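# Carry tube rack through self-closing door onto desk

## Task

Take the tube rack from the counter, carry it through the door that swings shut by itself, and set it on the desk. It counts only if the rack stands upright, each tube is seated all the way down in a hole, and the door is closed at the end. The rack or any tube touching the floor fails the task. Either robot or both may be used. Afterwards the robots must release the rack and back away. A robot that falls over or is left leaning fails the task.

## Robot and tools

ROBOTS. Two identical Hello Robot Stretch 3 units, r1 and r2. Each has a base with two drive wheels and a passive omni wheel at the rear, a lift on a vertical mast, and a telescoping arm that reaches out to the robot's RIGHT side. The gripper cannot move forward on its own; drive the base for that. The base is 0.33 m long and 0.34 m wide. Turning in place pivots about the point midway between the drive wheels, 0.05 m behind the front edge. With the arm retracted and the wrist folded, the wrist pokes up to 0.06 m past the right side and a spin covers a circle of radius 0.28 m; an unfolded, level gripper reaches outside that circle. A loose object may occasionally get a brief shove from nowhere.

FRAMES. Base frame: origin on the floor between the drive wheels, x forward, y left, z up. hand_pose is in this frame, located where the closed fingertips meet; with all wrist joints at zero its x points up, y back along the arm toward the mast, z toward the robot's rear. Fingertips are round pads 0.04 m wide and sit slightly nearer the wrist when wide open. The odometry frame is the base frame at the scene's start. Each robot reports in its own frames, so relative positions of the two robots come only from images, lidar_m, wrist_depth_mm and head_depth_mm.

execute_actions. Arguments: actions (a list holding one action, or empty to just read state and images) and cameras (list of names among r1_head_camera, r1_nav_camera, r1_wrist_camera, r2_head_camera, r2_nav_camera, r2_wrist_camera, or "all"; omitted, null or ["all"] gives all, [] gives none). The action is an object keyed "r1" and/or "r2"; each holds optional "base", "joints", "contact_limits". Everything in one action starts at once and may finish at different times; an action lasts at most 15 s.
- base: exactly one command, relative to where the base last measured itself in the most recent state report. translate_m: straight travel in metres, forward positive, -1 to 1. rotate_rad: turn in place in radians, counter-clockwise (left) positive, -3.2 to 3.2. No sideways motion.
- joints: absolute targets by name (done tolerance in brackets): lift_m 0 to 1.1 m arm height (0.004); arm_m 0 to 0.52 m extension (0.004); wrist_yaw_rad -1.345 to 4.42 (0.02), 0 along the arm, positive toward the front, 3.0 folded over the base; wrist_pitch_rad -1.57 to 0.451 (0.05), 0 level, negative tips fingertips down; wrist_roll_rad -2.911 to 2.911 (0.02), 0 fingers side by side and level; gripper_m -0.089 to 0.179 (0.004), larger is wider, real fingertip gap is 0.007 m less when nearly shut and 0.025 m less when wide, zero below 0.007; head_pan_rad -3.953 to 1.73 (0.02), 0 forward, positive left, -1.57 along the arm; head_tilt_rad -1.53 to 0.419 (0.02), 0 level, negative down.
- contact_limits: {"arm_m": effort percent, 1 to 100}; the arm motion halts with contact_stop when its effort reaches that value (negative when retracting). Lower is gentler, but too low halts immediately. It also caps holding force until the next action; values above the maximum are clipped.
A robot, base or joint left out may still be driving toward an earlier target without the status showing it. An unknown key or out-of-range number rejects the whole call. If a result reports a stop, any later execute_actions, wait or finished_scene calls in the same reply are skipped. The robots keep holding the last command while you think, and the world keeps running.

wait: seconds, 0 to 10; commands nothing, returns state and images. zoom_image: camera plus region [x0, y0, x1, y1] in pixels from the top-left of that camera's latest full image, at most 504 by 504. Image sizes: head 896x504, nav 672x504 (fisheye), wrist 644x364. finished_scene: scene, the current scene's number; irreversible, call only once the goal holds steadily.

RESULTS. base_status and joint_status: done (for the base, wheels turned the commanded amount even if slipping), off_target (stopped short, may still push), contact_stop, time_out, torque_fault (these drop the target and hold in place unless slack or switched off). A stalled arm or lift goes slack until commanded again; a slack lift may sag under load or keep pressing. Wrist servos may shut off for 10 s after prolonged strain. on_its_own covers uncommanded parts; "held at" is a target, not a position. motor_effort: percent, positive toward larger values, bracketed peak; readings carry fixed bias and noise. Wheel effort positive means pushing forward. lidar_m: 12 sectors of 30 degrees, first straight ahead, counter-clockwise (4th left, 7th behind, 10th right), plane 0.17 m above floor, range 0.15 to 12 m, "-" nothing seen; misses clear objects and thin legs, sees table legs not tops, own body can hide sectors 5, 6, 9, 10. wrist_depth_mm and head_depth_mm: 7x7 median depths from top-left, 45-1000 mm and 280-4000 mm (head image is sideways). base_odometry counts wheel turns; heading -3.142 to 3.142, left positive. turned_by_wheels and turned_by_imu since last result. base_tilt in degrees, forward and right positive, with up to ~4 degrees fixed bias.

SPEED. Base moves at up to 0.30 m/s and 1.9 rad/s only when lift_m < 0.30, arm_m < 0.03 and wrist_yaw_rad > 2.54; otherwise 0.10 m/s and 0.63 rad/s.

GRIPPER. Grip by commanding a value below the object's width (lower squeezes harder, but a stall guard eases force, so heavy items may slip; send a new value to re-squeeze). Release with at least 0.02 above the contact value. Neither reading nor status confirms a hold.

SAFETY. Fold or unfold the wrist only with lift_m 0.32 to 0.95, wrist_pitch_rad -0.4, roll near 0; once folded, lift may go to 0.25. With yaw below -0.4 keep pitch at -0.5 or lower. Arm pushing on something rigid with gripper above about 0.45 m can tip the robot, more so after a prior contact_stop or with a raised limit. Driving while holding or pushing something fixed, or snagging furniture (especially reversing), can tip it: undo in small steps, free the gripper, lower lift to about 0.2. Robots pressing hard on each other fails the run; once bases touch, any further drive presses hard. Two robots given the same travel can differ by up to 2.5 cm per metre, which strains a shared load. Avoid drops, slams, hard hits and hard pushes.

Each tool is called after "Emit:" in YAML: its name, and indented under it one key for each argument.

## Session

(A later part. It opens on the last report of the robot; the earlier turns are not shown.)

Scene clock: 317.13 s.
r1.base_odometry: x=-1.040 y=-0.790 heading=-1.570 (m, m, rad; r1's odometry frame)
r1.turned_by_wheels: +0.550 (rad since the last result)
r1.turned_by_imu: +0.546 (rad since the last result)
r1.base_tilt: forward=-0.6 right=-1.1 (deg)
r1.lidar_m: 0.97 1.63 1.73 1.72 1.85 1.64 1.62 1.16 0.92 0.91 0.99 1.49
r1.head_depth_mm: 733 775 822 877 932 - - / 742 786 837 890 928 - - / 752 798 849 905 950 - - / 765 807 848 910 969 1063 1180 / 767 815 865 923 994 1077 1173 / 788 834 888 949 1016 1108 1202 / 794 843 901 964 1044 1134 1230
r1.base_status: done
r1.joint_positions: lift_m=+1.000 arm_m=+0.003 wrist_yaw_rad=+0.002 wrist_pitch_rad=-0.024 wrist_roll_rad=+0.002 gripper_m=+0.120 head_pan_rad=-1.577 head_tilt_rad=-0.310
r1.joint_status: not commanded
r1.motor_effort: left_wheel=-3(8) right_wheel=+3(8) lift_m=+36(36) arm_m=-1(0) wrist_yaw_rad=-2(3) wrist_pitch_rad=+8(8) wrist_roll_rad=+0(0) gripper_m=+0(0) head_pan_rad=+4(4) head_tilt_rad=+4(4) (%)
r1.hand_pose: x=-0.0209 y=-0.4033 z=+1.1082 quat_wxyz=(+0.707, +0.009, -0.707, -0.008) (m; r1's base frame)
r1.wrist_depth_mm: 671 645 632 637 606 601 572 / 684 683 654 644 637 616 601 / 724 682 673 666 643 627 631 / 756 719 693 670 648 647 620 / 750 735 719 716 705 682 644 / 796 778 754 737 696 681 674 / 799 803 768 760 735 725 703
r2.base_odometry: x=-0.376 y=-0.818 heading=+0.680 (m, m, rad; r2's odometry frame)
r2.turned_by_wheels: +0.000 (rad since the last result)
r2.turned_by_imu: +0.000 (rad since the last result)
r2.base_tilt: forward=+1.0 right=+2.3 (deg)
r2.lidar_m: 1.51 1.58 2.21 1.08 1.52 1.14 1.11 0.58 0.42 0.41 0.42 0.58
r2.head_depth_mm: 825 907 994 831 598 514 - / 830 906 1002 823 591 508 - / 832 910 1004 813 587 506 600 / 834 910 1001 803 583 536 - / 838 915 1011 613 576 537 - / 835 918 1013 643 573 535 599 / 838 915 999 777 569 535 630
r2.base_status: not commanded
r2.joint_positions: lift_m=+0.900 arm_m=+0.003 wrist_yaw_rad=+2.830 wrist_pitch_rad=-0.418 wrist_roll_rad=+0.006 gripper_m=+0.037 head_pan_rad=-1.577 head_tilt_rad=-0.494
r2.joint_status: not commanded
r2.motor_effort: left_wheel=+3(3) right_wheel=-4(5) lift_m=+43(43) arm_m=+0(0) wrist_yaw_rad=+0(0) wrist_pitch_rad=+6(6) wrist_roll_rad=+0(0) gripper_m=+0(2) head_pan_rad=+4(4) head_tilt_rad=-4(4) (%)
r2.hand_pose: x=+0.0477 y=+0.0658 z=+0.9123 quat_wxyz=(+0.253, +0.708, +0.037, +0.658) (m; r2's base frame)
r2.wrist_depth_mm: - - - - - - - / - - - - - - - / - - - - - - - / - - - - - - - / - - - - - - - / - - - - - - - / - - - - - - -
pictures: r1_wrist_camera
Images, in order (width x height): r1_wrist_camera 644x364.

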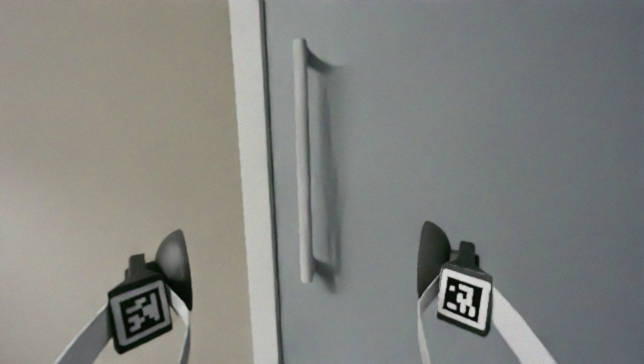

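Emit:
execute_actions:
  actions:
    - {"r1":{"joints":{"arm_m":0.47},"contact_limits":{"arm_m":15}},"r2":{"joints":{"head_pan_rad":-1.9,"head_tilt_rad":-0.6}}}
  cameras: ["r1_wrist_camera","r1_head_camera","r2_head_camera"]

Scene clock: 332.70 s.
r1.base_odometry: x=-1.040 y=-0.790 heading=-1.570 (m, m, rad; r1's odometry frame)
r1.turned_by_wheels: +0.000 (rad since the last result)
r1.turned_by_imu: +0.001 (rad since the last result)
r1.base_tilt: forward=-0.7 right=-1.0 (deg)
r1.lidar_m: 0.97 1.63 1.74 1.72 1.86 1.64 1.63 1.16 0.92 0.91 0.98 1.49
r1.head_depth_mm: 732 775 821 - 941 1005 1086 / 743 785 825 903 949 1022 1108 / 753 797 837 920 970 1041 1127 / 764 806 855 927 985 1061 1154 / 767 809 863 926 993 1077 1166 / 784 833 886 951 1022 1105 1198 / 796 849 902 967 1044 1127 1228
r1.base_status: not commanded
r1.joint_positions: lift_m=+1.000 arm_m=+0.470 wrist_yaw_rad=+0.002 wrist_pitch_rad=-0.023 wrist_roll_rad=+0.002 gripper_m=+0.120 head_pan_rad=-1.577 head_tilt_rad=-0.310
r1.joint_status: all done
r1.motor_effort: left_wheel=-4(4) right_wheel=+3(4) lift_m=+36(37) arm_m=+5(5) wrist_yaw_rad=-2(2) wrist_pitch_rad=+8(8) wrist_roll_rad=+0(0) gripper_m=+0(1) head_pan_rad=+4(4) head_tilt_rad=+4(4) (%)
r1.contact_limits: arm_m 15 (drawing in: default 26, maximum 42; extending or still: default 34, maximum 57)
r1.hand_pose: x=-0.0210 y=-0.8702 z=+1.1082 quat_wxyz=(+0.707, +0.009, -0.707, -0.008) (m; r1's base frame)
r1.wrist_depth_mm: 187 185 192 186 184 179 176 / 206 190 196 192 188 185 182 / 213 195 202 195 196 191 187 / 220 203 211 202 201 196 192 / 228 208 218 208 206 201 199 / 235 216 224 216 215 208 203 / 245 223 233 222 222 216 210
r2.base_odometry: x=-0.376 y=-0.818 heading=+0.680 (m, m, rad; r2's odometry frame)
r2.turned_by_wheels: +0.000 (rad since the last result)
r2.turned_by_imu: +0.001 (rad since the last result)
r2.base_tilt: forward=+1.1 right=+2.2 (deg)
r2.lidar_m: 1.51 1.58 2.22 1.08 1.52 1.13 1.11 0.58 0.42 0.41 0.42 0.58
r2.head_depth_mm: 953 1074 1223 1319 657 - - / 927 1038 1166 689 586 - - / 900 1010 1046 685 579 - - / 865 970 976 680 549 - - / 847 940 957 669 534 597 - / 825 907 948 666 512 567 - / 801 883 938 608 507 535 -
r2.base_status: not commanded
r2.joint_positions: lift_m=+0.900 arm_m=+0.003 wrist_yaw_rad=+2.830 wrist_pitch_rad=-0.418 wrist_roll_rad=+0.006 gripper_m=+0.037 head_pan_rad=-1.893 head_tilt_rad=-0.592
r2.joint_status: all done
r2.motor_effort: left_wheel=+3(3) right_wheel=-4(4) lift_m=+43(43) arm_m=+0(0) wrist_yaw_rad=+1(1) wrist_pitch_rad=+6(6) wrist_roll_rad=+0(0) gripper_m=-1(0) head_pan_rad=-5(36) head_tilt_rad=-5(19) (%)
r2.hand_pose: x=+0.0477 y=+0.0658 z=+0.9123 quat_wxyz=(+0.253, +0.708, +0.037, +0.658) (m; r2's base frame)
r2.wrist_depth_mm: - - - - - - - / - - - - - - - / - - - - - - - / - - - - - - - / - - - - - - - / - - - - - - - / - - - - - - -
pictures: r1_head_camera (sideways: a quarter turn clockwise sets it upright), r1_wrist_camera, r2_head_camera (sideways: a quarter turn clockwise sets it upright)
Images, in order (width x height): r1_head_camera 896x504, r1_wrist_camera 644x364, r2_head_camera 896x504.

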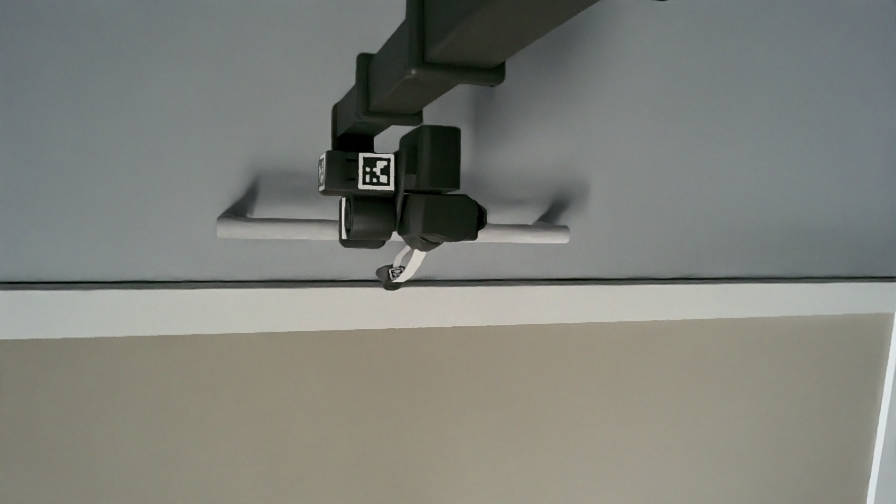

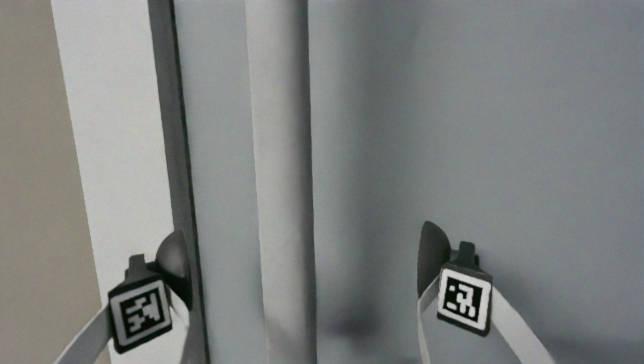

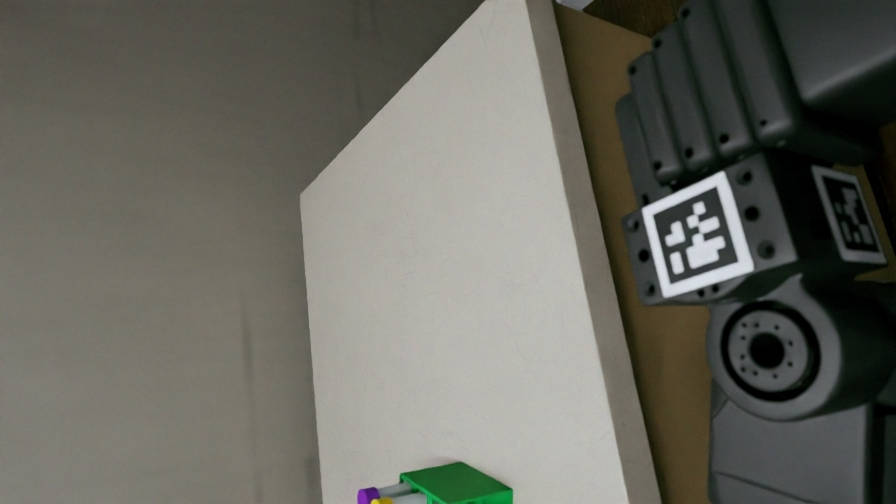

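Emit:
execute_actions:
  actions:
    - {"r1":{"joints":{"gripper_m":-0.01}},"r2":{"base":{"translate_m":-0.3},"joints":{"wrist_yaw_rad":1.25,"gripper_m":0.15}}}
  cameras: ["r1_wrist_camera","r2_wrist_camera"]

Scene clock: 364.60 s.
r1.base_odometry: x=-1.040 y=-0.790 heading=-1.569 (m, m, rad; r1's odometry frame)
r1.turned_by_wheels: +0.001 (rad since the last result)
r1.turned_by_imu: +0.002 (rad since the last result)
r1.base_tilt: forward=-0.6 right=-1.1 (deg)
r1.lidar_m: 1.09 1.63 1.73 1.71 1.86 1.64 1.62 1.15 0.92 0.91 0.99 0.98
r1.head_depth_mm: 732 773 821 - 942 1000 1081 / 741 784 821 900 948 1022 1105 / 750 795 836 916 968 1040 1128 / 763 805 852 921 982 1059 1148 / 764 814 864 925 994 1072 1170 / 783 834 885 946 1020 1102 1197 / 796 843 905 963 1040 1125 1233
r1.base_status: not commanded
r1.joint_positions: lift_m=+1.000 arm_m=+0.470 wrist_yaw_rad=+0.016 wrist_pitch_rad=-0.023 wrist_roll_rad=+0.002 gripper_m=-0.009 head_pan_rad=-1.577 head_tilt_rad=-0.310
r1.joint_status: all done
r1.on_its_own: wrist_yaw_rad is at rest, and its effort (-20) is outside its rest range (-12 to +12)
r1.motor_effort: left_wheel=+7(7) right_wheel=-9(9) lift_m=+36(37) arm_m=+2(5) wrist_yaw_rad=-20(20) wrist_pitch_rad=+8(8) wrist_roll_rad=+0(0) gripper_m=-15(91) head_pan_rad=+3(4) head_tilt_rad=+4(4) (%)
r1.hand_pose: x=-0.0172 y=-0.8704 z=+1.1083 quat_wxyz=(+0.707, +0.014, -0.707, -0.003) (m; r1's base frame)
r1.wrist_depth_mm: 203 186 191 183 182 176 173 / 209 191 197 131 186 182 179 / 215 198 203 132 194 188 184 / 222 205 210 136 198 193 188 / 230 209 217 136 203 200 194 / 242 218 - 139 212 206 198 / 249 227 235 148 222 213 205
r2.base_odometry: x=-0.610 y=-1.006 heading=+0.680 (m, m, rad; r2's odometry frame)
r2.turned_by_wheels: +0.000 (rad since the last result)
r2.turned_by_imu: +0.000 (rad since the last result)
r2.base_tilt: forward=+1.1 right=+2.3 (deg)
r2.lidar_m: 1.61 1.90 2.65 1.08 1.11 0.83 0.81 0.84 0.42 0.41 0.42 0.58
r2.head_depth_mm: 945 1064 1200 1324 1375 - - / 921 1027 1178 1358 1571 - - / 886 995 1125 1304 1518 - - / 865 957 1082 1238 1393 - - / 839 929 1037 697 532 - - / 812 904 948 665 512 570 - / 796 875 932 658 508 552 633
r2.base_status: done
r2.joint_positions: lift_m=+0.900 arm_m=+0.003 wrist_yaw_rad=+1.252 wrist_pitch_rad=-0.418 wrist_roll_rad=+0.006 gripper_m=+0.150 head_pan_rad=-1.893 head_tilt_rad=-0.592
r2.joint_status: all done
r2.motor_effort: left_wheel=+3(4) right_wheel=-4(9) lift_m=+43(43) arm_m=+0(1) wrist_yaw_rad=-2(1) wrist_pitch_rad=+6(6) wrist_roll_rad=+0(0) gripper_m=+0(98) head_pan_rad=-5(4) head_tilt_rad=-5(5) (%)
r2.hand_pose: x=+0.1917 y=-0.2182 z=+0.9123 quat_wxyz=(+0.645, +0.525, -0.476, +0.284) (m; r2's base frame)
r2.wrist_depth_mm: - - - - - 901 332 / - - - 837 498 445 348 / - - - 915 407 315 312 / - - - - 455 264 228 / - - - - 482 301 198 / - - - - 507 364 216 / - - - - 544 350 217
pictures: r1_wrist_camera, r2_wrist_camera
Images, in order (width x height): r1_wrist_camera 644x364, r2_wrist_camera 644x364.

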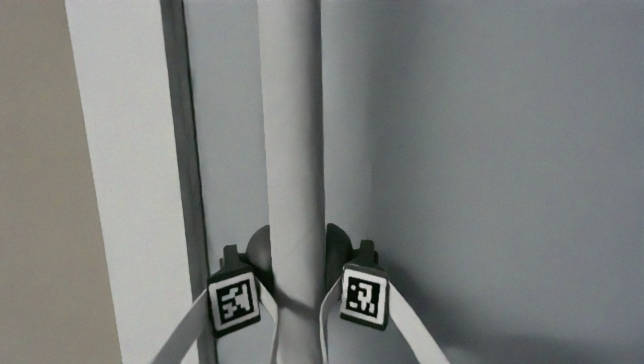

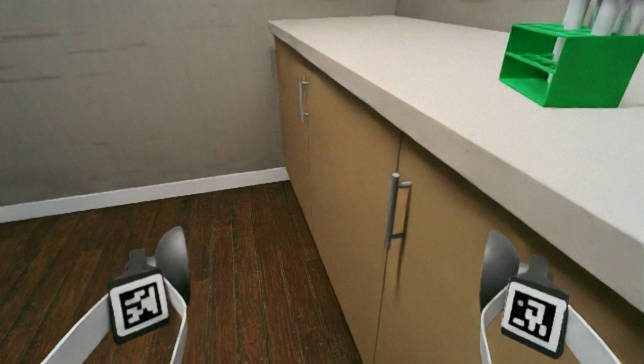

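Emit:
execute_actions:
  actions:
    - {"r1":{"joints":{"arm_m":0.37},"contact_limits":{"arm_m":35}},"r2":{"base":{"translate_m":0.09},"joints":{"wrist_yaw_rad":0.96,"wrist_pitch_rad":0.0,"lift_m":0.85}}}
  cameras: ["r1_head_camera","r2_wrist_camera"]

Scene clock: 432.00 s.
r1.base_odometry: x=-1.040 y=-0.790 heading=-1.569 (m, m, rad; r1's odometry frame)
r1.turned_by_wheels: +0.000 (rad since the last result)
r1.turned_by_imu: +0.001 (rad since the last result)
r1.base_tilt: forward=-0.6 right=-1.0 (deg)
r1.lidar_m: 0.97 1.63 1.73 1.72 1.86 1.64 1.62 1.13 0.84 0.81 0.99 1.49
r1.head_depth_mm: 666 705 748 - 867 925 1002 / 667 709 746 812 860 928 1009 / 670 711 749 - 865 933 1011 / 673 705 743 818 866 937 1013 / 766 812 867 927 997 1072 1169 / 786 834 888 950 1025 1104 1203 / 796 845 903 964 1036 1125 1232
r1.base_status: not commanded
r1.joint_positions: lift_m=+1.000 arm_m=+0.371 wrist_yaw_rad=+0.021 wrist_pitch_rad=-0.023 wrist_roll_rad=+0.002 gripper_m=-0.009 head_pan_rad=-1.577 head_tilt_rad=-0.310
r1.joint_status: all done
r1.on_its_own: wrist_yaw_rad is at rest, and its effort (-25) is outside its rest range (-12 to +12)
r1.motor_effort: left_wheel=+6(7) right_wheel=-9(10) lift_m=+36(36) arm_m=-7(10) wrist_yaw_rad=-25(25) wrist_pitch_rad=+8(8) wrist_roll_rad=+0(0) gripper_m=-14(15) head_pan_rad=+4(4) head_tilt_rad=+3(3) (%)
r1.contact_limits: arm_m 35 (drawing in: default 26, maximum 42; extending or still: default 34, maximum 57)
r1.hand_pose: x=-0.0161 y=-0.7710 z=+1.1082 quat_wxyz=(+0.707, +0.016, -0.707, -0.001) (m; r1's base frame)
r1.wrist_depth_mm: 306 295 188 186 188 188 188 / 316 306 194 191 193 194 193 / 327 318 199 134 199 200 199 / 336 328 207 137 206 207 205 / 354 339 211 136 213 211 212 / 357 349 326 139 220 220 221 / 379 366 227 148 225 228 226
r2.base_odometry: x=-0.540 y=-0.950 heading=+0.680 (m, m, rad; r2's odometry frame)
r2.turned_by_wheels: +0.000 (rad since the last result)
r2.turned_by_imu: +0.001 (rad since the last result)
r2.base_tilt: forward=+1.1 right=+2.3 (deg)
r2.lidar_m: 1.72 1.80 2.52 1.07 1.23 0.92 0.90 0.94 0.42 0.41 0.42 0.58
r2.head_depth_mm: 949 1075 1221 1386 1541 1432 - / 918 1028 1169 1356 1597 1486 - / 892 996 1126 1282 604 1447 - / 865 960 1081 678 556 635 - / 842 931 957 671 533 614 - / 815 905 945 667 510 588 673 / 795 874 928 658 506 548 -
r2.base_status: done
r2.joint_positions: lift_m=+0.850 arm_m=+0.003 wrist_yaw_rad=+0.962 wrist_pitch_rad=-0.021 wrist_roll_rad=+0.006 gripper_m=+0.150 head_pan_rad=-1.893 head_tilt_rad=-0.592
r2.joint_status: all done
r2.motor_effort: left_wheel=+3(8) right_wheel=-4(5) lift_m=+23(36) arm_m=+0(1) wrist_yaw_rad=-2(2) wrist_pitch_rad=+7(7) wrist_roll_rad=+0(0) gripper_m=+0(0) head_pan_rad=-5(5) head_tilt_rad=-5(5) (%)
r2.hand_pose: x=+0.1883 y=-0.2940 z=+0.9595 quat_wxyz=(+0.629, +0.335, -0.625, +0.319) (m; r2's base frame)
r2.wrist_depth_mm: - - - - - 815 640 / - - - - - 810 651 / - - - - - 754 664 / - - 996 772 484 366 630 / - - 765 413 371 361 367 / - - 801 410 261 243 242 / - - 841 395 269 195 180
pictures: r1_head_camera (sideways: a quarter turn clockwise sets it upright), r2_wrist_camera
Images, in order (width x height): r1_head_camera 896x504, r2_wrist_camera 644x364.

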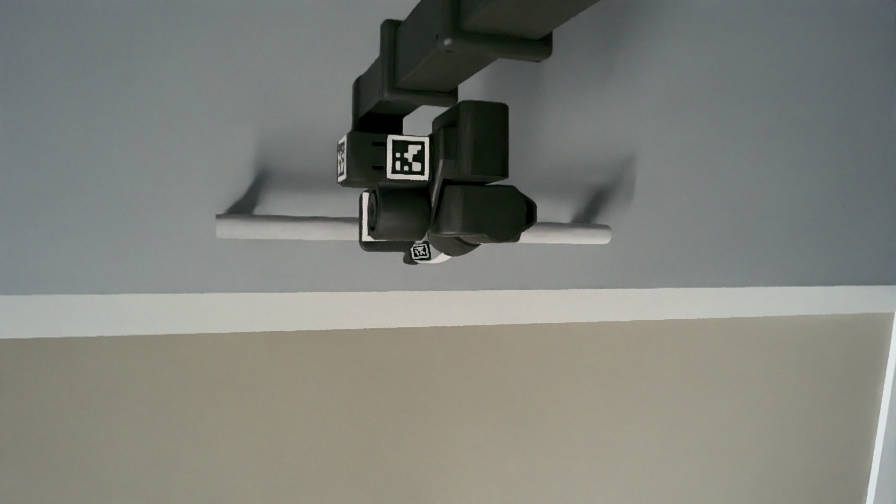

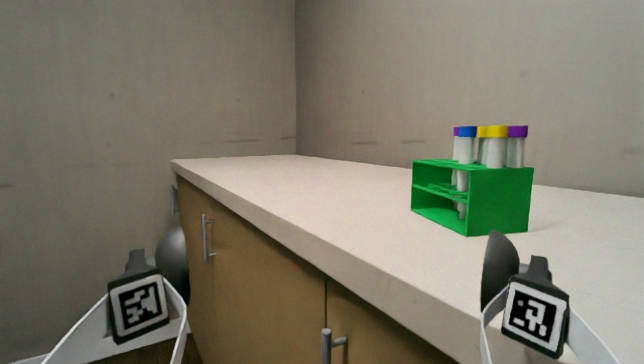

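Emit:
execute_actions:
  actions:
    - {"r2":{"joints":{"wrist_yaw_rad":0.45}}}
  cameras: ["r2_wrist_camera"]

Scene clock: 464.43 s.
r1.base_odometry: x=-1.040 y=-0.790 heading=-1.569 (m, m, rad; r1's odometry frame)
r1.turned_by_wheels: +0.000 (rad since the last result)
r1.turned_by_imu: +0.001 (rad since the last result)
r1.base_tilt: forward=-0.5 right=-1.1 (deg)
r1.lidar_m: 0.97 1.63 1.74 1.71 1.86 1.64 1.62 1.13 0.84 0.81 0.98 1.49
r1.head_depth_mm: 665 705 749 - 867 927 1002 / 669 708 746 810 861 928 1007 / 671 710 750 - 866 931 1010 / 673 707 746 813 867 937 1017 / 766 813 866 923 993 1076 1168 / 784 834 887 951 1023 1106 1201 / 794 845 901 970 1041 1127 1231
r1.base_status: not commanded
r1.joint_positions: lift_m=+1.000 arm_m=+0.371 wrist_yaw_rad=+0.021 wrist_pitch_rad=-0.023 wrist_roll_rad=+0.002 gripper_m=-0.009 head_pan_rad=-1.577 head_tilt_rad=-0.310
r1.joint_status: not commanded
r1.on_its_own: wrist_yaw_rad is at rest, and its effort (-25) is outside its rest range (-12 to +12)
r1.motor_effort: left_wheel=+6(6) right_wheel=-9(9) lift_m=+36(36) arm_m=-7(6) wrist_yaw_rad=-25(25) wrist_pitch_rad=+8(8) wrist_roll_rad=+0(0) gripper_m=-14(14) head_pan_rad=+4(3) head_tilt_rad=+4(3) (%)
r1.hand_pose: x=-0.0161 y=-0.7710 z=+1.1082 quat_wxyz=(+0.707, +0.016, -0.707, -0.001) (m; r1's base frame)
r1.wrist_depth_mm: 305 300 189 186 188 188 188 / 316 304 193 191 192 194 195 / 325 314 199 134 200 200 200 / 336 329 205 137 207 205 205 / 351 340 211 135 213 213 212 / 362 346 319 139 218 218 219 / 374 367 228 148 229 228 227
r2.base_odometry: x=-0.540 y=-0.950 heading=+0.680 (m, m, rad; r2's odometry frame)
r2.turned_by_wheels: +0.000 (rad since the last result)
r2.turned_by_imu: +0.001 (rad since the last result)
r2.base_tilt: forward=+1.0 right=+2.3 (deg)
r2.lidar_m: 1.72 1.80 2.52 1.07 1.23 0.92 0.90 0.94 0.42 0.41 0.42 0.58
r2.head_depth_mm: 950 1066 1220 1392 1530 1426 - / 920 1033 1177 1348 1596 1487 - / 893 995 1128 1274 606 1451 - / 868 965 1086 678 553 636 - / 840 937 961 671 534 621 - / 818 900 947 663 511 575 - / 793 875 931 657 506 - -
r2.base_status: not commanded
r2.joint_positions: lift_m=+0.850 arm_m=+0.003 wrist_yaw_rad=+0.452 wrist_pitch_rad=-0.021 wrist_roll_rad=+0.006 gripper_m=+0.150 head_pan_rad=-1.893 head_tilt_rad=-0.592
r2.joint_status: all done
r2.motor_effort: left_wheel=+3(3) right_wheel=-4(4) lift_m=+23(23) arm_m=+0(0) wrist_yaw_rad=-2(1) wrist_pitch_rad=+7(7) wrist_roll_rad=+0(0) gripper_m=+1(1) head_pan_rad=-5(5) head_tilt_rad=-5(5) (%)
r2.hand_pose: x=+0.0902 y=-0.3777 z=+0.9595 quat_wxyz=(+0.689, +0.166, -0.689, +0.150) (m; r2's base frame)
r2.wrist_depth_mm: - - - 895 775 673 600 / - - - 899 772 682 610 / - - - 913 790 706 614 / 774 774 475 533 769 676 610 / 380 369 371 371 367 371 370 / 408 - 244 244 244 244 242 / 460 319 228 193 182 173 180
pictures: r2_wrist_camera
Images, in order (width x height): r2_wrist_camera 644x364.

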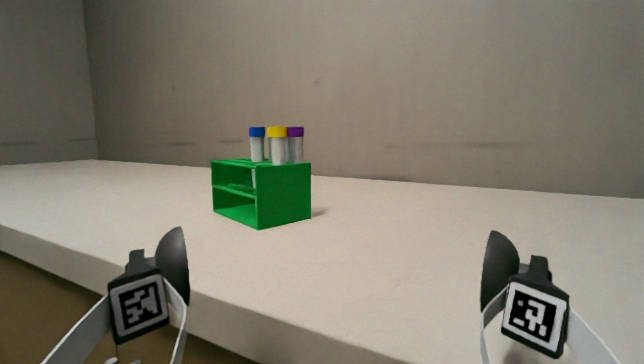

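Emit:
execute_actions:
  actions:
    - {"r2":{"base":{"translate_m":0.015},"joints":{"wrist_yaw_rad":1.0,"arm_m":0.278},"contact_limits":{"arm_m":20}}}
  cameras: ["r2_wrist_camera","r2_head_camera"]

Scene clock: 485.07 s.
r1.base_odometry: x=-1.040 y=-0.790 heading=-1.569 (m, m, rad; r1's odometry frame)
r1.turned_by_wheels: +0.000 (rad since the last result)
r1.turned_by_imu: +0.001 (rad since the last result)
r1.base_tilt: forward=-0.6 right=-1.1 (deg)
r1.lidar_m: 0.96 1.64 1.74 1.72 1.86 1.64 1.62 1.13 0.84 0.82 0.98 1.49
r1.head_depth_mm: 667 705 748 - 867 920 1002 / 668 707 746 810 862 929 1007 / 670 711 748 - 866 931 1012 / 673 709 747 814 866 937 1016 / 768 811 867 925 994 1076 1166 / 783 832 886 947 1017 1105 1204 / 796 847 902 968 1041 1125 1232
r1.base_status: not commanded
r1.joint_positions: lift_m=+1.000 arm_m=+0.371 wrist_yaw_rad=+0.021 wrist_pitch_rad=-0.023 wrist_roll_rad=+0.002 gripper_m=-0.009 head_pan_rad=-1.577 head_tilt_rad=-0.310
r1.joint_status: not commanded
r1.on_its_own: wrist_yaw_rad is at rest, and its effort (-25) is outside its rest range (-12 to +12)
r1.motor_effort: left_wheel=+7(6) right_wheel=-9(9) lift_m=+36(36) arm_m=-6(7) wrist_yaw_rad=-25(25) wrist_pitch_rad=+8(8) wrist_roll_rad=+0(0) gripper_m=-15(14) head_pan_rad=+4(4) head_tilt_rad=+4(4) (%)
r1.hand_pose: x=-0.0161 y=-0.7710 z=+1.1082 quat_wxyz=(+0.707, +0.016, -0.707, -0.001) (m; r1's base frame)
r1.wrist_depth_mm: 305 296 188 186 187 188 188 / 315 305 191 191 194 194 194 / 327 314 199 135 200 200 200 / 335 325 205 136 206 206 205 / 350 334 211 136 213 212 213 / 356 349 324 139 219 220 218 / 372 368 228 149 227 227 226
r2.base_odometry: x=-0.528 y=-0.940 heading=+0.680 (m, m, rad; r2's odometry frame)
r2.turned_by_wheels: +0.000 (rad since the last result)
r2.turned_by_imu: +0.001 (rad since the last result)
r2.base_tilt: forward=+1.0 right=+2.3 (deg)
r2.lidar_m: 1.70 1.78 2.50 1.07 1.24 0.94 0.91 0.95 0.42 0.41 0.42 0.58
r2.head_depth_mm: 947 1067 1219 1403 1556 1426 - / 919 1027 1169 1361 1598 1456 - / 889 996 1137 1261 580 - 1134 / 865 970 1073 737 - 663 842 / 841 931 958 - 532 622 777 / 815 907 945 - 497 587 720 / 794 875 934 704 490 555 672
r2.base_status: done
r2.joint_positions: lift_m=+0.850 arm_m=+0.278 wrist_yaw_rad=+0.999 wrist_pitch_rad=-0.021 wrist_roll_rad=+0.006 gripper_m=+0.150 head_pan_rad=-1.893 head_tilt_rad=-0.593
r2.joint_status: all done
r2.motor_effort: left_wheel=+2(8) right_wheel=-4(5) lift_m=+23(23) arm_m=+4(4) wrist_yaw_rad=+1(4) wrist_pitch_rad=+7(7) wrist_roll_rad=+0(1) gripper_m=+1(0) head_pan_rad=-4(5) head_tilt_rad=-5(5) (%)
r2.contact_limits: arm_m 20 (drawing in: default 30, maximum 49; extending or still: default 41, maximum 68)
r2.hand_pose: x=+0.1936 y=-0.5610 z=+0.9597 quat_wxyz=(+0.623, +0.346, -0.619, +0.331) (m; r2's base frame)
r2.wrist_depth_mm: - - - - 732 555 442 / - - - - 743 563 450 / - - - 198 764 570 446 / - 758 775 200 699 552 453 / - 369 304 198 367 367 365 / 250 - 213 203 242 241 239 / 189 172 181 180 181 171 179
pictures: r2_head_camera (sideways: a quarter turn clockwise sets it upright), r2_wrist_camera
Images, in order (width x height): r2_head_camera 896x504, r2_wrist_camera 644x364.

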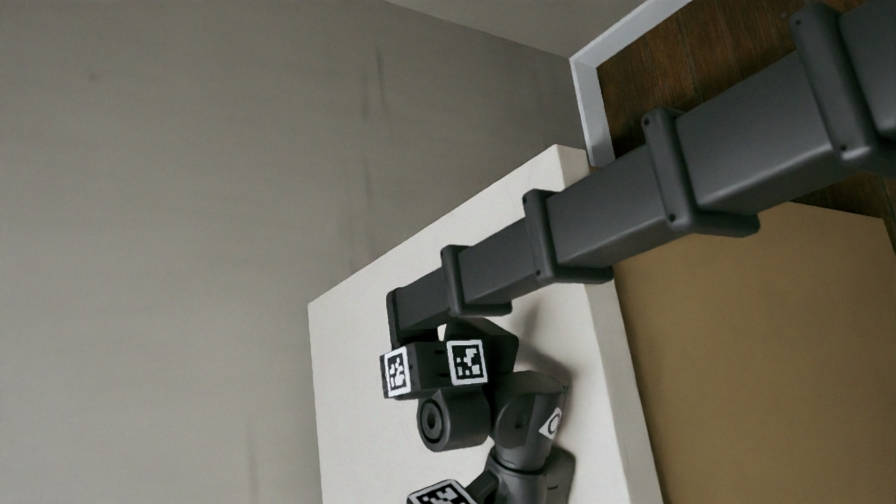

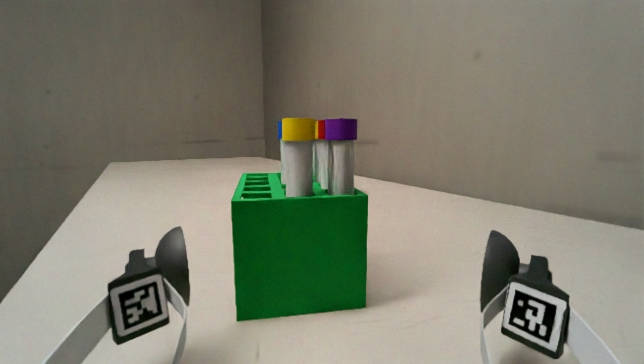

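Emit:
execute_actions:
  actions:
    - {"r1":{"base":{"translate_m":-0.055},"joints":{"arm_m":0.22},"contact_limits":{"arm_m":35}},"r2":{"base":{"translate_m":0.06},"joints":{"arm_m":0.293,"gripper_m":0.175,"lift_m":0.842},"contact_limits":{"arm_m":20}}}
  cameras: ["r2_wrist_camera"]

Scene clock: 608.70 s.
r1.base_odometry: x=-1.040 y=-0.735 heading=-1.569 (m, m, rad; r1's odometry frame)
r1.turned_by_wheels: +0.000 (rad since the last result)
r1.turned_by_imu: +0.001 (rad since the last result)
r1.base_tilt: forward=-0.5 right=-1.1 (deg)
r1.lidar_m: 1.02 1.70 1.74 1.72 1.87 1.58 1.57 1.11 0.72 0.66 0.98 1.48
r1.head_depth_mm: 561 599 636 - 752 796 871 / 555 588 627 - - 780 853 / 548 581 619 - - 772 837 / 541 568 598 591 691 755 818 / 533 566 602 645 695 752 832 / 774 824 878 939 1013 1091 1195 / 789 840 895 960 1034 1117 1220
r1.base_status: done
r1.joint_positions: lift_m=+1.000 arm_m=+0.220 wrist_yaw_rad=+0.181 wrist_pitch_rad=-0.026 wrist_roll_rad=+0.002 gripper_m=-0.009 head_pan_rad=-1.577 head_tilt_rad=-0.310
r1.joint_status: all done
r1.on_its_own: wrist_yaw_rad is held at +0.173, not at your +0.000, by its stall guard, which is not easing now
r1.motor_effort: left_wheel=+1(40) right_wheel=-3(54) lift_m=+37(36) arm_m=-5(6) wrist_yaw_rad=-10(100) wrist_pitch_rad=+8(9) wrist_roll_rad=+0(0) gripper_m=-13(24) head_pan_rad=+3(4) head_tilt_rad=+4(4) (%)
r1.contact_limits: arm_m 35 (drawing in: default 26, maximum 42; extending or still: default 34, maximum 57)
r1.hand_pose: x=+0.0245 y=-0.6168 z=+1.1076 quat_wxyz=(+0.705, +0.073, -0.704, +0.054) (m; r1's base frame)
r1.wrist_depth_mm: 540 501 188 125 190 190 190 / 566 526 194 128 195 195 195 / 592 532 200 132 200 202 203 / 605 560 207 135 206 208 207 / 643 573 214 138 214 214 213 / 675 607 572 141 220 221 222 / 702 620 231 149 228 228 231
r2.base_odometry: x=-0.481 y=-0.902 heading=+0.680 (m, m, rad; r2's odometry frame)
r2.turned_by_wheels: +0.000 (rad since the last result)
r2.turned_by_imu: +0.001 (rad since the last result)
r2.base_tilt: forward=+1.0 right=+2.3 (deg)
r2.lidar_m: 1.64 1.72 2.41 1.13 1.32 1.00 0.97 1.01 0.42 0.41 0.42 0.58
r2.head_depth_mm: 947 1070 1229 1431 1595 1429 1255 / 924 1038 1176 1338 655 1462 - / 892 993 1128 685 570 - 950 / 870 969 1036 707 - 667 838 / 840 936 955 - 531 623 778 / 819 909 942 - 499 586 718 / 794 880 934 718 491 555 676
r2.base_status: done
r2.joint_positions: lift_m=+0.843 arm_m=+0.293 wrist_yaw_rad=+0.999 wrist_pitch_rad=-0.008 wrist_roll_rad=+0.006 gripper_m=+0.175 head_pan_rad=-1.893 head_tilt_rad=-0.593
r2.joint_status: all done
r2.motor_effort: left_wheel=+1(7) right_wheel=-1(5) lift_m=+19(22) arm_m=+5(4) wrist_yaw_rad=+2(1) wrist_pitch_rad=+3(7) wrist_roll_rad=+0(0) gripper_m=+0(98) head_pan_rad=-4(5) head_tilt_rad=-4(5) (%)
r2.contact_limits: arm_m 20 (drawing in: default 30, maximum 49; extending or still: default 41, maximum 68)
r2.hand_pose: x=+0.1939 y=-0.5762 z=+0.9552 quat_wxyz=(+0.620, +0.342, -0.621, +0.335) (m; r2's base frame)
r2.wrist_depth_mm: - - - - 735 538 429 / - - - - 732 548 434 / - - - 138 652 554 440 / - 799 791 166 536 554 440 / 437 408 299 133 139 365 365 / 244 238 207 135 144 235 243 / - 165 158 138 147 173 -
pictures: r2_wrist_camera
Images, in order (width x height): r2_wrist_camera 644x364.

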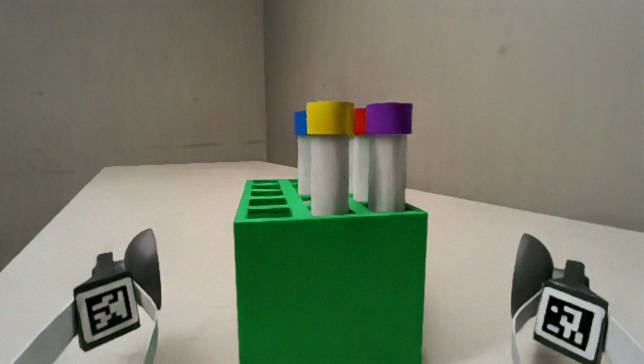

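Emit:
execute_actions:
  actions:
    - {"r1":{"joints":{"gripper_m":0.11,"arm_m":0.03,"wrist_yaw_rad":0.24}},"r2":{"base":{"translate_m":0.063},"joints":{"arm_m":0.333},"contact_limits":{"arm_m":20}}}
  cameras: ["r2_wrist_camera","r1_head_camera"]

Scene clock: 731.33 s.
r1.base_odometry: x=-1.040 y=-0.735 heading=-1.569 (m, m, rad; r1's odometry frame)
r1.turned_by_wheels: +0.000 (rad since the last result)
r1.turned_by_imu: +0.001 (rad since the last result)
r1.base_tilt: forward=-0.6 right=-1.1 (deg)
r1.lidar_m: 1.01 1.69 1.74 1.73 1.87 1.58 1.57 1.15 0.91 0.90 0.98 1.47
r1.head_depth_mm: 726 770 815 868 903 - - / 738 780 829 883 941 - - / 747 792 842 899 936 - - / 758 799 835 889 - - - / 764 811 862 920 977 1058 1162 / 775 826 877 943 1005 1096 1192 / 792 841 897 960 1029 1117 1224
r1.base_status: not commanded
r1.joint_positions: lift_m=+1.000 arm_m=+0.030 wrist_yaw_rad=+0.238 wrist_pitch_rad=-0.024 wrist_roll_rad=+0.002 gripper_m=+0.110 head_pan_rad=-1.577 head_tilt_rad=-0.310
r1.joint_status: all done
r1.motor_effort: left_wheel=-4(11) right_wheel=+3(14) lift_m=+36(36) arm_m=-5(9) wrist_yaw_rad=+2(36) wrist_pitch_rad=+8(9) wrist_roll_rad=+0(0) gripper_m=+0(84) head_pan_rad=+4(4) head_tilt_rad=+3(4) (%)
r1.hand_pose: x=+0.0388 y=-0.4238 z=+1.1080 quat_wxyz=(+0.703, +0.093, -0.701, +0.075) (m; r1's base frame)
r1.wrist_depth_mm: 853 756 675 611 575 532 503 / 873 814 713 645 596 554 505 / 917 812 728 664 603 556 520 / 957 880 738 687 623 574 527 / - 896 775 698 651 585 552 / - - 801 727 683 605 554 / - 977 865 755 681 633 569
r2.base_odometry: x=-0.432 y=-0.863 heading=+0.680 (m, m, rad; r2's odometry frame)
r2.turned_by_wheels: +0.000 (rad since the last result)
r2.turned_by_imu: +0.001 (rad since the last result)
r2.base_tilt: forward=+1.1 right=+2.3 (deg)
r2.lidar_m: 1.58 1.65 2.32 1.13 1.42 1.07 1.03 1.08 0.42 0.41 0.42 0.58
r2.head_depth_mm: 955 1074 1216 1426 1641 1433 1259 / 922 1030 1171 718 617 1354 - / 897 998 1111 681 562 - 954 / 865 971 971 709 - 669 841 / 842 935 969 - 531 624 777 / 820 908 948 - 509 587 720 / 796 881 940 - 507 556 675
r2.base_status: done
r2.joint_positions: lift_m=+0.843 arm_m=+0.333 wrist_yaw_rad=+0.999 wrist_pitch_rad=-0.007 wrist_roll_rad=+0.006 gripper_m=+0.175 head_pan_rad=-1.893 head_tilt_rad=-0.593
r2.joint_status: all done
r2.motor_effort: left_wheel=+1(7) right_wheel=-1(5) lift_m=+19(18) arm_m=+5(8) wrist_yaw_rad=+1(1) wrist_pitch_rad=+2(3) wrist_roll_rad=+0(0) gripper_m=+0(1) head_pan_rad=-4(5) head_tilt_rad=-5(5) (%)
r2.contact_limits: arm_m 20 (drawing in: default 30, maximum 49; extending or still: default 41, maximum 68)
r2.hand_pose: x=+0.1940 y=-0.6162 z=+0.9553 quat_wxyz=(+0.620, +0.342, -0.621, +0.335) (m; r2's base frame)
r2.wrist_depth_mm: - - - - 680 505 404 / - - - 56 66 461 405 / - - - 58 67 465 411 / - 806 801 60 71 483 409 / 363 408 125 62 72 345 360 / 235 74 82 63 68 67 243 / - 52 55 58 61 65 -
pictures: r1_head_camera (sideways: a quarter turn clockwise sets it upright), r2_wrist_camera
Images, in order (width x height): r1_head_camera 896x504, r2_wrist_camera 644x364.

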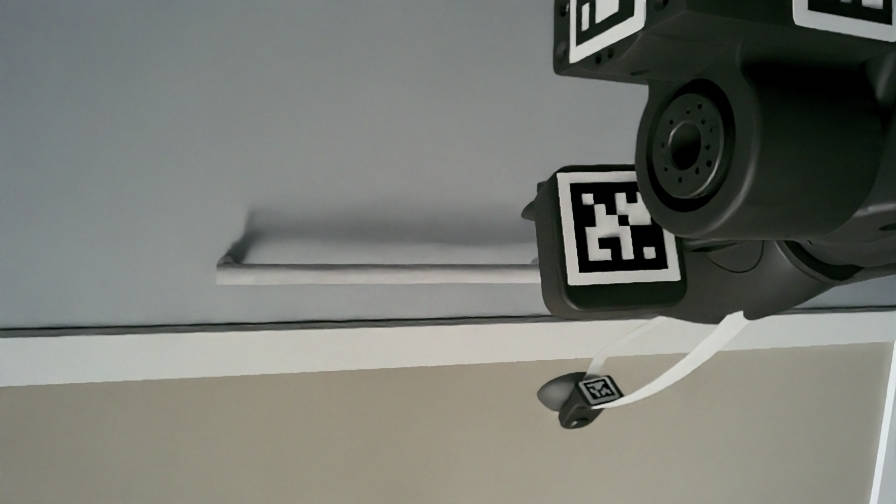

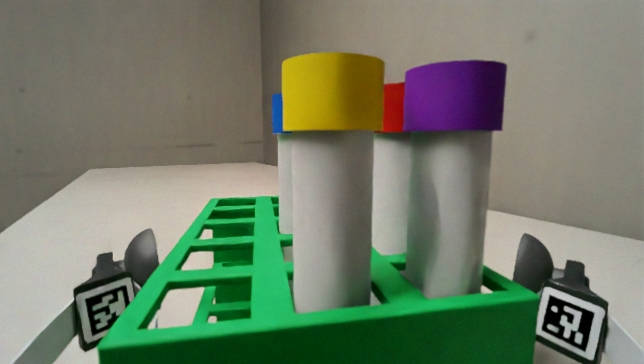

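Emit:
execute_actions:
  actions:
    - {"r1":{"base":{"rotate_rad":-0.37}},"r2":{"joints":{"gripper_m":0.05}}}
  cameras: ["r2_wrist_camera"]

Emit:
execute_actions:
  actions:
    - {"r1":{"base":{"translate_m":0.295}},"r2":{"joints":{"lift_m":0.90}}}
  cameras: ["r2_wrist_camera","r2_head_camera","r1_wrist_camera"]

Scene clock: 742.27 s.
r1.base_odometry: x=-1.040 y=-0.735 heading=-1.939 (m, m, rad; r1's odometry frame)
r1.turned_by_wheels: -0.370 (rad since the last result)
r1.turned_by_imu: -0.366 (rad since the last result)
r1.base_tilt: forward=-0.6 right=-1.1 (deg)
r1.lidar_m: 1.58 1.01 1.82 1.72 1.72 1.79 1.57 1.57 1.04 0.90 0.90 1.05
r1.head_depth_mm: 826 879 937 1005 1062 - - / 806 857 916 980 1052 - - / 787 836 891 953 1012 - - / 770 816 869 929 - - - / 753 798 846 902 957 1030 1136 / 734 780 826 880 935 1011 1088 / 720 762 807 860 915 983 1057
r1.base_status: done
r1.joint_positions: lift_m=+1.000 arm_m=+0.030 wrist_yaw_rad=+0.238 wrist_pitch_rad=-0.024 wrist_roll_rad=+0.002 gripper_m=+0.110 head_pan_rad=-1.577 head_tilt_rad=-0.309
r1.joint_status: not commanded
r1.motor_effort: left_wheel=+3(8) right_wheel=-3(5) lift_m=+36(36) arm_m=-5(5) wrist_yaw_rad=+2(2) wrist_pitch_rad=+8(8) wrist_roll_rad=+0(0) gripper_m=+0(0) head_pan_rad=+3(4) head_tilt_rad=+4(4) (%)
r1.hand_pose: x=+0.0388 y=-0.4238 z=+1.1080 quat_wxyz=(+0.703, +0.093, -0.701, +0.075) (m; r1's base frame)
r1.wrist_depth_mm: 573 580 593 611 610 625 630 / 599 600 613 610 632 630 629 / 613 608 619 635 641 657 657 / 616 637 652 665 673 690 679 / 640 655 677 686 685 676 711 / 645 670 690 710 694 707 717 / 676 705 712 706 732 733 770
r2.base_odometry: x=-0.432 y=-0.863 heading=+0.680 (m, m, rad; r2's odometry frame)
r2.turned_by_wheels: +0.000 (rad since the last result)
r2.turned_by_imu: +0.001 (rad since the last result)
r2.base_tilt: forward=+1.0 right=+2.3 (deg)
r2.lidar_m: 1.58 1.66 2.33 1.13 1.42 1.06 1.03 1.09 0.42 0.41 0.42 0.58
r2.head_depth_mm: 951 1073 1226 1429 1638 1429 1260 / 924 1034 1172 719 618 1353 - / 889 1003 1107 681 562 - 951 / 872 968 972 711 - 667 846 / 840 933 967 - 532 623 779 / 820 911 945 - 511 589 724 / 800 877 934 - 505 557 673
r2.base_status: not commanded
r2.joint_positions: lift_m=+0.843 arm_m=+0.333 wrist_yaw_rad=+0.999 wrist_pitch_rad=-0.006 wrist_roll_rad=+0.006 gripper_m=+0.052 head_pan_rad=-1.893 head_tilt_rad=-0.593
r2.joint_status: all done
r2.motor_effort: left_wheel=+0(0) right_wheel=-1(1) lift_m=+19(19) arm_m=+5(4) wrist_yaw_rad=+1(0) wrist_pitch_rad=+2(2) wrist_roll_rad=+0(0) gripper_m=-47(99) head_pan_rad=-5(4) head_tilt_rad=-5(5) (%)
r2.hand_pose: x=+0.1940 y=-0.6162 z=+0.9557 quat_wxyz=(+0.620, +0.342, -0.621, +0.336) (m; r2's base frame)
r2.wrist_depth_mm: - - - - 673 501 400 / - - - 909 618 508 404 / - - - 88 96 516 410 / - 817 808 91 101 524 413 / 368 366 133 92 99 366 365 / 237 246 79 85 95 - 237 / 179 166 79 87 97 165 173
pictures: r2_wrist_camera
Images, in order (width x height): r2_wrist_camera 644x364.

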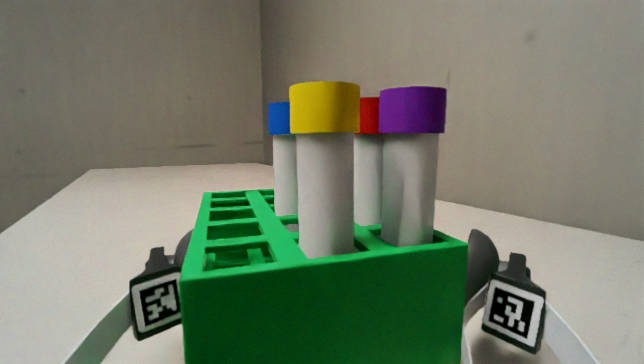

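Scene clock: 746.17 s.
r1.base_odometry: x=-1.147 y=-1.011 heading=-1.939 (m, m, rad; r1's odometry frame)
r1.turned_by_wheels: +0.000 (rad since the last result)
r1.turned_by_imu: +0.002 (rad since the last result)
r1.base_tilt: forward=-0.7 right=-1.1 (deg)
r1.lidar_m: 1.29 0.74 1.50 1.79 1.79 2.11 1.86 1.63 0.95 0.82 0.83 0.97
r1.head_depth_mm: 755 807 864 926 971 - - / 738 787 839 898 965 - - / 722 767 817 874 930 - - / 706 746 791 845 - - - / 690 731 770 832 875 940 1031 / 666 706 746 798 848 923 995 / 661 698 741 786 842 899 974
r1.base_status: done
r1.joint_positions: lift_m=+1.000 arm_m=+0.030 wrist_yaw_rad=+0.238 wrist_pitch_rad=-0.024 wrist_roll_rad=+0.002 gripper_m=+0.110 head_pan_rad=-1.577 head_tilt_rad=-0.309
r1.joint_status: not commanded
r1.motor_effort: left_wheel=+3(9) right_wheel=-2(1) lift_m=+36(36) arm_m=-5(5) wrist_yaw_rad=+3(2) wrist_pitch_rad=+8(8) wrist_roll_rad=+0(0) gripper_m=+0(0) head_pan_rad=+4(3) head_tilt_rad=+4(4) (%)
r1.hand_pose: x=+0.0388 y=-0.4238 z=+1.1080 quat_wxyz=(+0.703, +0.093, -0.701, +0.075) (m; r1's base frame)
r1.wrist_depth_mm: 511 521 525 532 548 562 559 / 528 521 545 553 554 561 575 / 544 550 564 553 576 588 591 / 561 579 565 584 590 600 616 / 572 593 594 581 611 620 636 / 599 581 604 621 643 635 654 / 611 633 627 630 660 674 683
r2.base_odometry: x=-0.432 y=-0.863 heading=+0.680 (m, m, rad; r2's odometry frame)
r2.turned_by_wheels: +0.000 (rad since the last result)
r2.turned_by_imu: +0.001 (rad since the last result)
r2.base_tilt: forward=+1.0 right=+2.3 (deg)
r2.lidar_m: 1.58 1.66 2.33 0.86 1.43 1.07 1.03 1.08 0.42 0.41 0.42 0.58
r2.head_depth_mm: 958 1071 1234 1418 1636 1507 - / 923 1036 1180 720 585 - - / 898 1006 1112 713 - 740 914 / 868 968 974 - 554 671 843 / 843 936 1007 642 532 624 778 / 822 907 974 612 511 587 723 / 798 878 941 605 508 556 675
r2.base_status: not commanded
r2.joint_positions: lift_m=+0.900 arm_m=+0.333 wrist_yaw_rad=+0.999 wrist_pitch_rad=-0.026 wrist_roll_rad=+0.007 gripper_m=+0.072 head_pan_rad=-1.893 head_tilt_rad=-0.593
r2.joint_status: all done
r2.on_its_own: gripper_m is held at +0.071, not at your +0.050, by its stall guard, which is still easing
r2.motor_effort: left_wheel=+2(2) right_wheel=-4(4) lift_m=+44(46) arm_m=+5(4) wrist_yaw_rad=+0(2) wrist_pitch_rad=+8(9) wrist_roll_rad=+0(0) gripper_m=-34(47) head_pan_rad=-5(4) head_tilt_rad=-5(5) (%)
r2.hand_pose: x=+0.1935 y=-0.6159 z=+1.0076 quat_wxyz=(+0.623, +0.348, -0.618, +0.330) (m; r2's base frame)
r2.wrist_depth_mm: - - - - 669 506 397 / - - - 909 630 512 404 / - - - 89 97 510 408 / - - - 91 100 517 413 / 657 520 134 92 100 508 417 / 339 354 79 85 95 - 342 / 255 243 79 87 97 241 254
pictures: r1_wrist_camera, r2_head_camera (sideways: a quarter turn clockwise sets it upright), r2_wrist_camera
Images, in order (width x height): r1_wrist_camera 644x364, r2_head_camera 896x504, r2_wrist_camera 644x364.

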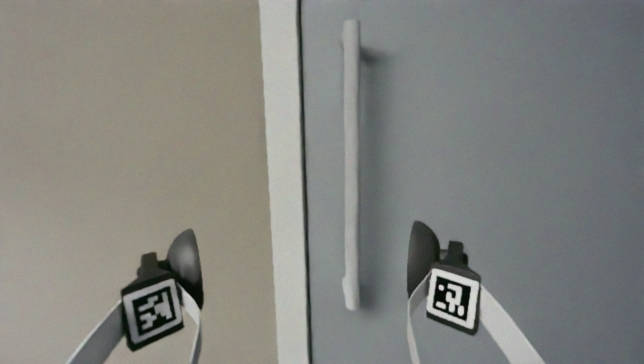

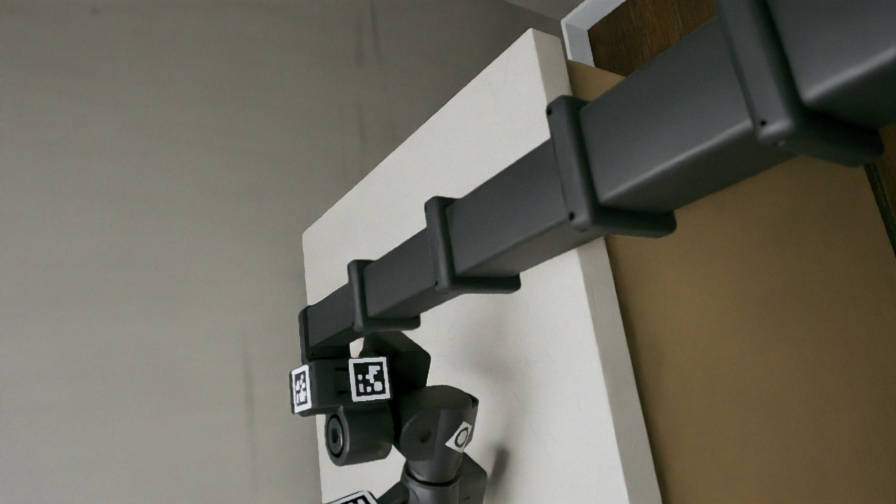

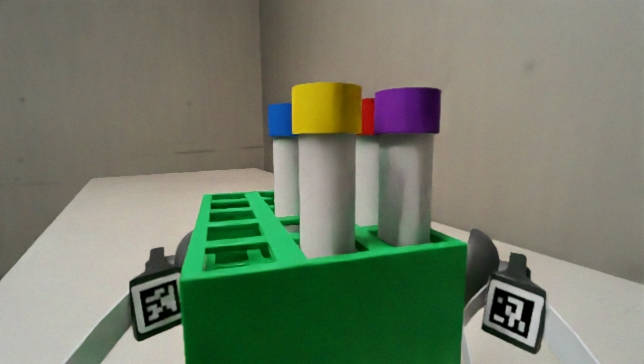

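Emit:
execute_actions:
  actions:
    - {"r1":{"base":{"translate_m":-0.06},"joints":{"arm_m":0.34,"wrist_yaw_rad":0.25},"contact_limits":{"arm_m":20}},"r2":{"joints":{"arm_m":0.01,"lift_m":0.93}}}
  cameras: ["r1_wrist_camera","r2_wrist_camera"]

Scene clock: 781.97 s.
r1.base_odometry: x=-1.125 y=-0.955 heading=-1.939 (m, m, rad; r1's odometry frame)
r1.turned_by_wheels: +0.000 (rad since the last result)
r1.turned_by_imu: +0.001 (rad since the last result)
r1.base_tilt: forward=-0.6 right=-1.1 (deg)
r1.lidar_m: 1.35 0.79 1.56 1.78 1.78 2.06 1.80 1.65 0.97 0.83 0.83 0.99
r1.head_depth_mm: 768 820 876 - 1027 1106 1215 / 751 800 849 - 987 1070 1170 / 736 781 827 - 964 1032 1124 / 718 761 808 - 936 1003 1090 / 703 739 785 833 894 975 1050 / 690 727 773 817 873 934 1012 / 663 703 749 798 851 919 991
r1.base_status: done
r1.joint_positions: lift_m=+1.000 arm_m=+0.340 wrist_yaw_rad=+0.248 wrist_pitch_rad=-0.024 wrist_roll_rad=+0.002 gripper_m=+0.110 head_pan_rad=-1.577 head_tilt_rad=-0.309
r1.joint_status: all done
r1.motor_effort: left_wheel=+3(5) right_wheel=-2(6) lift_m=+36(36) arm_m=+4(5) wrist_yaw_rad=+2(3) wrist_pitch_rad=+8(8) wrist_roll_rad=+0(0) gripper_m=+0(1) head_pan_rad=+4(3) head_tilt_rad=+4(4) (%)
r1.contact_limits: arm_m 20 (drawing in: default 26, maximum 42; extending or still: default 34, maximum 57)
r1.hand_pose: x=+0.0413 y=-0.7324 z=+1.1082 quat_wxyz=(+0.702, +0.096, -0.701, +0.079) (m; r1's base frame)
r1.wrist_depth_mm: 246 255 260 265 267 271 272 / 256 261 266 272 276 279 282 / 269 270 275 278 284 290 291 / 277 273 285 291 293 295 302 / 288 278 291 299 300 307 313 / 299 284 305 309 313 313 318 / 309 302 312 320 325 329 332
r2.base_odometry: x=-0.432 y=-0.863 heading=+0.680 (m, m, rad; r2's odometry frame)
r2.turned_by_wheels: +0.000 (rad since the last result)
r2.turned_by_imu: +0.001 (rad since the last result)
r2.base_tilt: forward=+1.1 right=+2.3 (deg)
r2.lidar_m: 1.58 1.65 2.32 0.91 1.42 1.06 1.03 1.08 0.42 0.41 0.42 0.58
r2.head_depth_mm: 951 1075 1225 1429 1617 - - / 922 1034 1180 721 577 - 1142 / 896 1004 1113 684 561 - 954 / 866 967 971 676 565 - 890 / 846 939 958 669 533 - - / 821 908 950 664 512 - - / 800 878 935 657 508 537 -
r2.base_status: not commanded
r2.joint_positions: lift_m=+0.930 arm_m=+0.010 wrist_yaw_rad=+1.000 wrist_pitch_rad=-0.026 wrist_roll_rad=+0.007 gripper_m=+0.090 head_pan_rad=-1.893 head_tilt_rad=-0.593
r2.joint_status: all done
r2.on_its_own: gripper_m is held at +0.088, not at your +0.050, by its stall guard, which is not easing now
r2.motor_effort: left_wheel=+2(2) right_wheel=-4(4) lift_m=+44(46) arm_m=-5(4) wrist_yaw_rad=+0(1) wrist_pitch_rad=+9(9) wrist_roll_rad=+0(0) gripper_m=-24(25) head_pan_rad=-5(5) head_tilt_rad=-5(5) (%)
r2.hand_pose: x=+0.1936 y=-0.2933 z=+1.0375 quat_wxyz=(+0.623, +0.348, -0.618, +0.330) (m; r2's base frame)
r2.wrist_depth_mm: - - - - - 835 664 / - - - - - 844 662 / - - - 89 96 858 666 / - - - 91 100 852 676 / - - 134 92 99 613 623 / - - 79 86 95 - 402 / - - 80 88 97 288 303
pictures: r1_wrist_camera, r2_wrist_camera
Images, in order (width x height): r1_wrist_camera 644x364, r2_wrist_camera 644x364.

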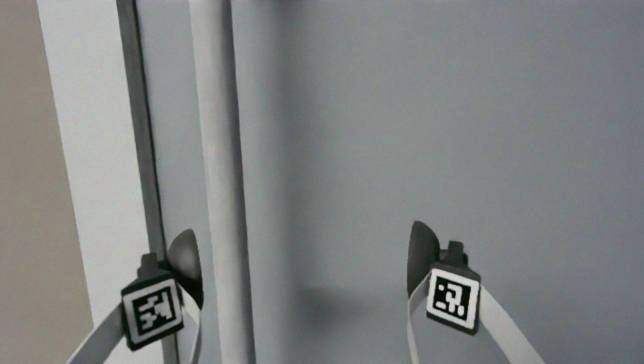

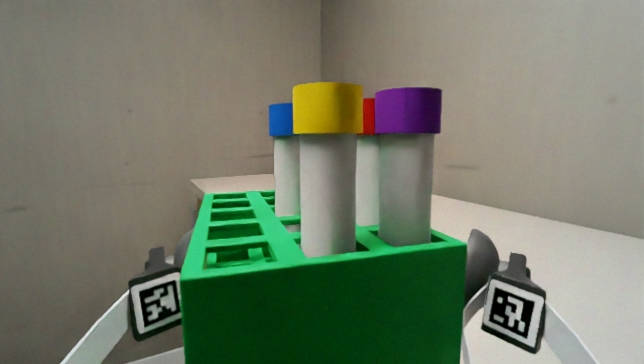

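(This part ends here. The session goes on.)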